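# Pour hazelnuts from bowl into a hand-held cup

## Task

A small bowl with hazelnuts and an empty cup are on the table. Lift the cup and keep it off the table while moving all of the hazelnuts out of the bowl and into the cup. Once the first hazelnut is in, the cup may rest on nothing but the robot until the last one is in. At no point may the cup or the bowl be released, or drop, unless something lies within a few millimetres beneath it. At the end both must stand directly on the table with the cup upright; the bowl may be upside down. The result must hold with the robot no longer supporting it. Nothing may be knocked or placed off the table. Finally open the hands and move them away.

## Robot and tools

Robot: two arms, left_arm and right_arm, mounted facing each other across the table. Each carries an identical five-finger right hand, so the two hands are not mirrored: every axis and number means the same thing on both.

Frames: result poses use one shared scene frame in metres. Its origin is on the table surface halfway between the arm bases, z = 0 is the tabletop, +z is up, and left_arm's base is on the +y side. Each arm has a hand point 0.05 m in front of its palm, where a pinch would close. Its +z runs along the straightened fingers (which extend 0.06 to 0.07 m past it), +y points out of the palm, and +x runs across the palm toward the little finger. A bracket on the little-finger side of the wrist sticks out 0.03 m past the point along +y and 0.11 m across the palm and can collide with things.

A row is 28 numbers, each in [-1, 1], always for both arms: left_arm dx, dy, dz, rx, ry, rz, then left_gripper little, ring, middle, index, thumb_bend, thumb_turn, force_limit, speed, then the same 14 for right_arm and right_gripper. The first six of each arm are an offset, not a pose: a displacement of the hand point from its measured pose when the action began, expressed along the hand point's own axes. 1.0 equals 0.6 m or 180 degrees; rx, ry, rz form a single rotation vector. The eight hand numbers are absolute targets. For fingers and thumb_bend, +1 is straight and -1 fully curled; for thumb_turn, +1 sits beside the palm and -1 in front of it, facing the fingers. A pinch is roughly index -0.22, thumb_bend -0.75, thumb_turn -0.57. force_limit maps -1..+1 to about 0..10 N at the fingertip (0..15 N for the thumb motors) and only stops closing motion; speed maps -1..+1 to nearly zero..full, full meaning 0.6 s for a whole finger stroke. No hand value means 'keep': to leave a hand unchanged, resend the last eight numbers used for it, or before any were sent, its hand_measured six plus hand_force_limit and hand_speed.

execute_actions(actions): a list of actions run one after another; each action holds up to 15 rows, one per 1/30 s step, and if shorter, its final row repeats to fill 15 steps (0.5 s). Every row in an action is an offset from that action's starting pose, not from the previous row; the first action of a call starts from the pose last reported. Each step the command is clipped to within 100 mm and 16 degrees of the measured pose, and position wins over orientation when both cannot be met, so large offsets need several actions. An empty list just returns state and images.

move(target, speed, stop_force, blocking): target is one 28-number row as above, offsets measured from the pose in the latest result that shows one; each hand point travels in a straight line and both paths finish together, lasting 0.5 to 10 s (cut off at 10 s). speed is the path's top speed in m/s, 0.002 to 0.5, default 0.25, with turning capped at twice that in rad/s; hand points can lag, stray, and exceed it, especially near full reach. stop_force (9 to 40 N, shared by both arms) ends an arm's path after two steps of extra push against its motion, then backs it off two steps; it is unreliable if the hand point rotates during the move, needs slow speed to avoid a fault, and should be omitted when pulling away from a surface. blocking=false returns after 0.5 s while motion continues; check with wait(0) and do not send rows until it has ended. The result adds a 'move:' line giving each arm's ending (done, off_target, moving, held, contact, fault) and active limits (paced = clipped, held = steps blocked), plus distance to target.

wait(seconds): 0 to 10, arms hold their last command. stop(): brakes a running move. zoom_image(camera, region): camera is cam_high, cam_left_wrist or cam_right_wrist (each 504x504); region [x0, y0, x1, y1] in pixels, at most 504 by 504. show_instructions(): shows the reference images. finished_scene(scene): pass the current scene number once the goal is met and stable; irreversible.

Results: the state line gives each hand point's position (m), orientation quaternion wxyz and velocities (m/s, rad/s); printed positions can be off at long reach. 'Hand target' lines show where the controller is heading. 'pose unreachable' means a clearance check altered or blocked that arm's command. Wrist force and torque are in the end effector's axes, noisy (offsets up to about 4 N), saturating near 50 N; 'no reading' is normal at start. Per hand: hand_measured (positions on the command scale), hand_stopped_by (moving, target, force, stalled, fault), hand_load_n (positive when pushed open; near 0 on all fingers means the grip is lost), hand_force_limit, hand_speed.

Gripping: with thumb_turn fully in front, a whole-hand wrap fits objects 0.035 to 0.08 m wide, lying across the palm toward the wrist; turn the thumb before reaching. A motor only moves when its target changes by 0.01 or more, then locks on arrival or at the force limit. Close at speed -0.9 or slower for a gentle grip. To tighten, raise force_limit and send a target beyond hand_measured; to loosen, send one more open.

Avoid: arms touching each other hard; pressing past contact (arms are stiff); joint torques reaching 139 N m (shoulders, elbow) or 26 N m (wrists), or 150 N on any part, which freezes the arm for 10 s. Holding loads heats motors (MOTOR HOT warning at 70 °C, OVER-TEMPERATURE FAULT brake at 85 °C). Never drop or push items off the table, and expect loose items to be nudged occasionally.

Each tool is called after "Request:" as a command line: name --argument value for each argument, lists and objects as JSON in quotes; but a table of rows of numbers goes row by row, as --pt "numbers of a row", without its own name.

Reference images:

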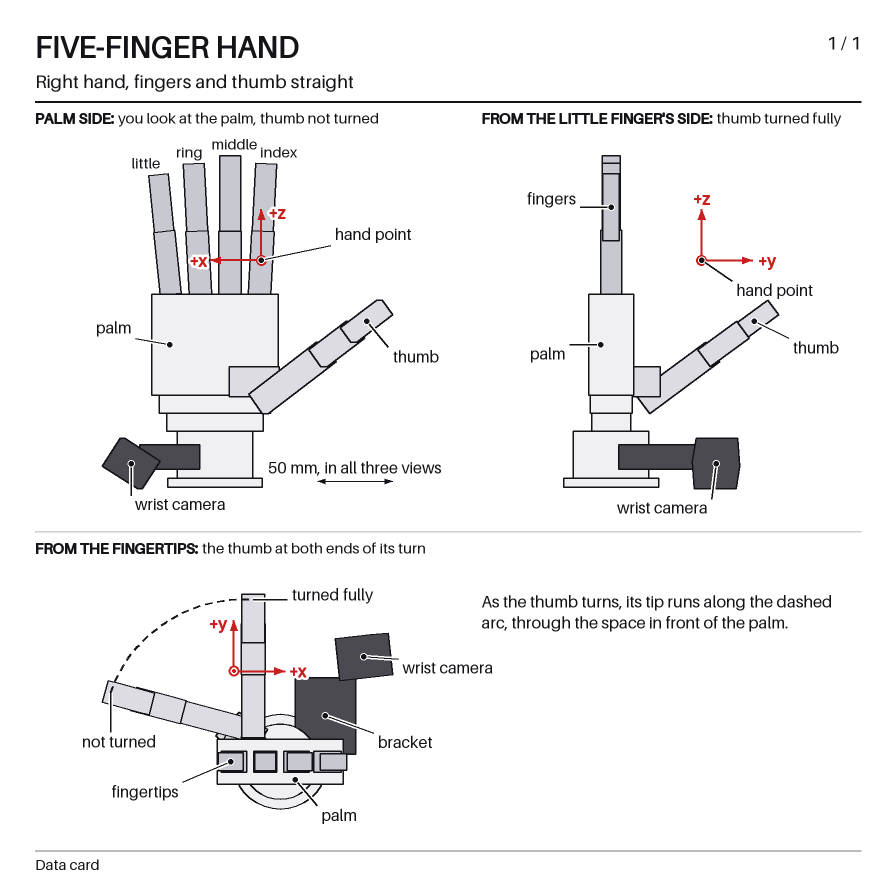

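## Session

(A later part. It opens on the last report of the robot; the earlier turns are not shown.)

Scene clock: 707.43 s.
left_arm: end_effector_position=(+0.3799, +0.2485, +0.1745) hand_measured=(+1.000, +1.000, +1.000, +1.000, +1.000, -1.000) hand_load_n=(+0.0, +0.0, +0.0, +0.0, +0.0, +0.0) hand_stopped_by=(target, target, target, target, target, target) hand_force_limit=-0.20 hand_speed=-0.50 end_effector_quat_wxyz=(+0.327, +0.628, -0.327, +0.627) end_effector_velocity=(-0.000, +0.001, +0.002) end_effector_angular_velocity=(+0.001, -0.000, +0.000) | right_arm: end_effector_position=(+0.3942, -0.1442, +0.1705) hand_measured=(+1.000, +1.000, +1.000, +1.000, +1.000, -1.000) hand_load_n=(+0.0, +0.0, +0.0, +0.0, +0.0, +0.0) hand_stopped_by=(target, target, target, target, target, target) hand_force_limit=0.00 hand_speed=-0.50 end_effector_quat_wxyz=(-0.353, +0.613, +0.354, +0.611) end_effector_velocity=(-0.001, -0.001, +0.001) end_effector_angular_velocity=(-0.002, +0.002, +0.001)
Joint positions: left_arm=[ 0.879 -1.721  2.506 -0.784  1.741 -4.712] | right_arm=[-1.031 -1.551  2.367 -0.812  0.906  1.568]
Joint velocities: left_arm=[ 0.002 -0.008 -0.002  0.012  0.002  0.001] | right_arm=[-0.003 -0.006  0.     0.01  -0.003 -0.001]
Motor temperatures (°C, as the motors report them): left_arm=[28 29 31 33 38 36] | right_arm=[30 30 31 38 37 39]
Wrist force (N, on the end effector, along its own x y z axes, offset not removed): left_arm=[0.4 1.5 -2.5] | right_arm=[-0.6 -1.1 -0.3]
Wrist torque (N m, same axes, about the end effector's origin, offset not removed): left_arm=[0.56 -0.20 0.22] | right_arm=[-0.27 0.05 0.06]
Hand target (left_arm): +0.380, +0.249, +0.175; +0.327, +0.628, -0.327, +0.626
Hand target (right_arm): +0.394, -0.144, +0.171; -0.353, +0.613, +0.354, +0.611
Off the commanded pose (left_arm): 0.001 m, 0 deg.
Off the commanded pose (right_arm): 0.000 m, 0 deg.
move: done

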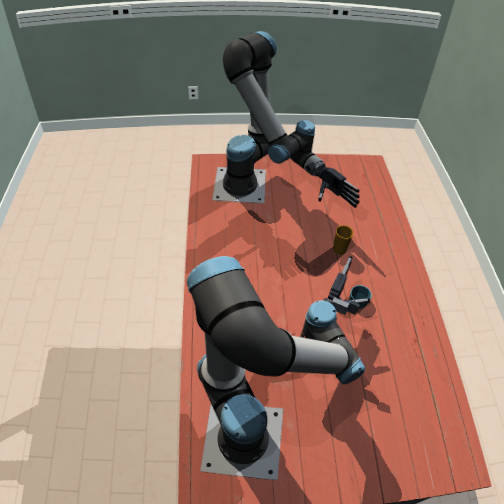

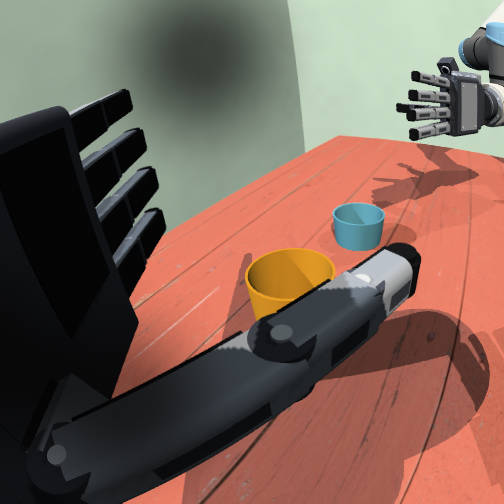

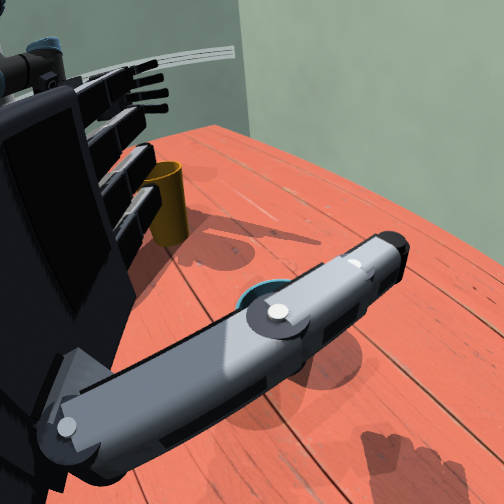

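Request:
move --target '[0.18, 0, 0, 0, 0, 0, 1, 1, 1, 1, 1, -1, -0.2, -0.5, 0.1, 0, 0, 0, 0, 0, 1, 1, 1, 1, 1, -1, 0.0, -0.5]' --speed 0.2

Scene clock: 711.63 s.
left_arm: end_effector_position=(+0.3798, +0.2483, +0.2821) hand_measured=(+1.000, +1.000, +1.000, +1.000, +1.000, -1.000) hand_load_n=(+0.0, +0.0, +0.0, +0.0, +0.0, +0.0) hand_stopped_by=(target, target, target, target, target, target) hand_force_limit=-0.20 hand_speed=-0.50 end_effector_quat_wxyz=(+0.327, +0.627, -0.327, +0.627) end_effector_velocity=(-0.000, -0.001, +0.002) end_effector_angular_velocity=(+0.004, +0.002, -0.001) | right_arm: end_effector_position=(+0.3943, -0.1440, +0.2303) hand_measured=(+1.000, +1.000, +1.000, +1.000, +1.000, -1.000) hand_load_n=(+0.0, +0.0, +0.0, +0.0, +0.0, +0.0) hand_stopped_by=(target, target, target, target, target, target) hand_force_limit=0.00 hand_speed=-0.50 end_effector_quat_wxyz=(-0.353, +0.613, +0.354, +0.611) end_effector_velocity=(+0.000, -0.000, +0.001) end_effector_angular_velocity=(-0.000, +0.001, -0.000)
Joint positions: left_arm=[ 0.879 -1.931  2.316 -0.384  1.74  -4.712] | right_arm=[-1.03  -1.676  2.283 -0.603  0.907  1.568]
Joint velocities: left_arm=[-0.003 -0.003 -0.008  0.015 -0.002  0.002] | right_arm=[-0.    -0.002 -0.003  0.006  0.    -0.   ]
Motor temperatures (°C, as the motors report them): left_arm=[28 29 31 33 38 36] | right_arm=[30 30 31 38 37 39]
Wrist force (N, on the end effector, along its own x y z axes, offset not removed): left_arm=[-2.1 1.7 -0.6] | right_arm=[0.7 -0.6 0.4]
Wrist torque (N m, same axes, about the end effector's origin, offset not removed): left_arm=[0.45 0.25 0.11] | right_arm=[0.04 -0.10 0.01]
Hand target (left_arm): +0.380, +0.248, +0.282; +0.327, +0.628, -0.327, +0.627
Hand target (right_arm): +0.394, -0.144, +0.230; -0.353, +0.613, +0.354, +0.611
Off the commanded pose (left_arm): 0.000 m, 0 deg.
Off the commanded pose (right_arm): 0.000 m, 0 deg.
move: done

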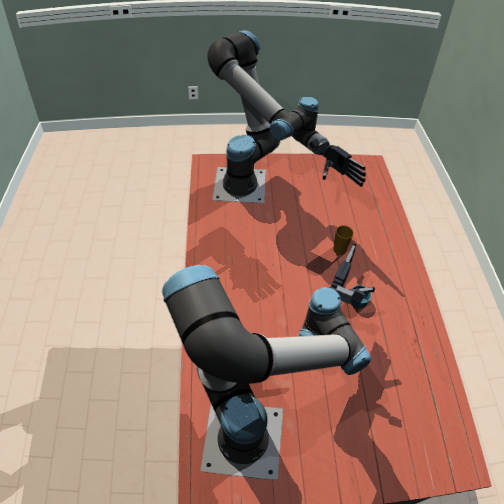

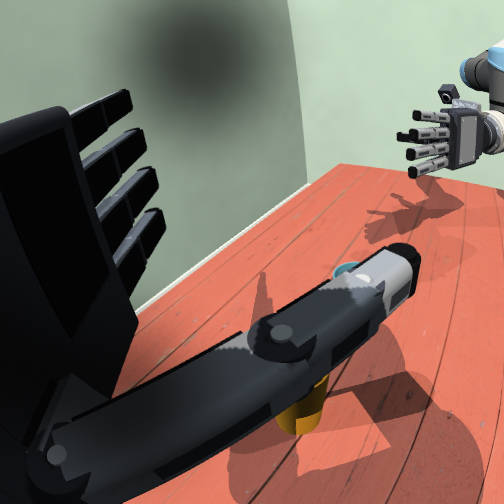

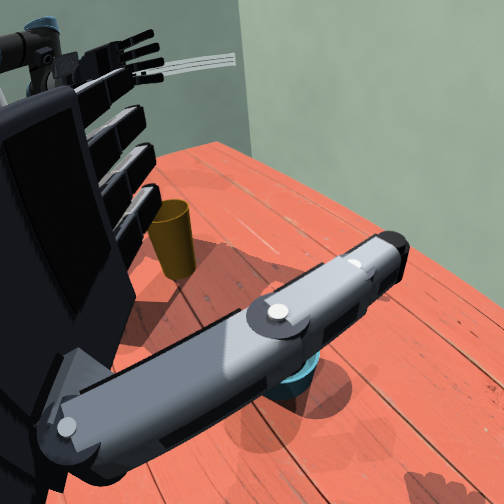

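Request:
finished_scene --scene 1

The scene is finished: the task was done.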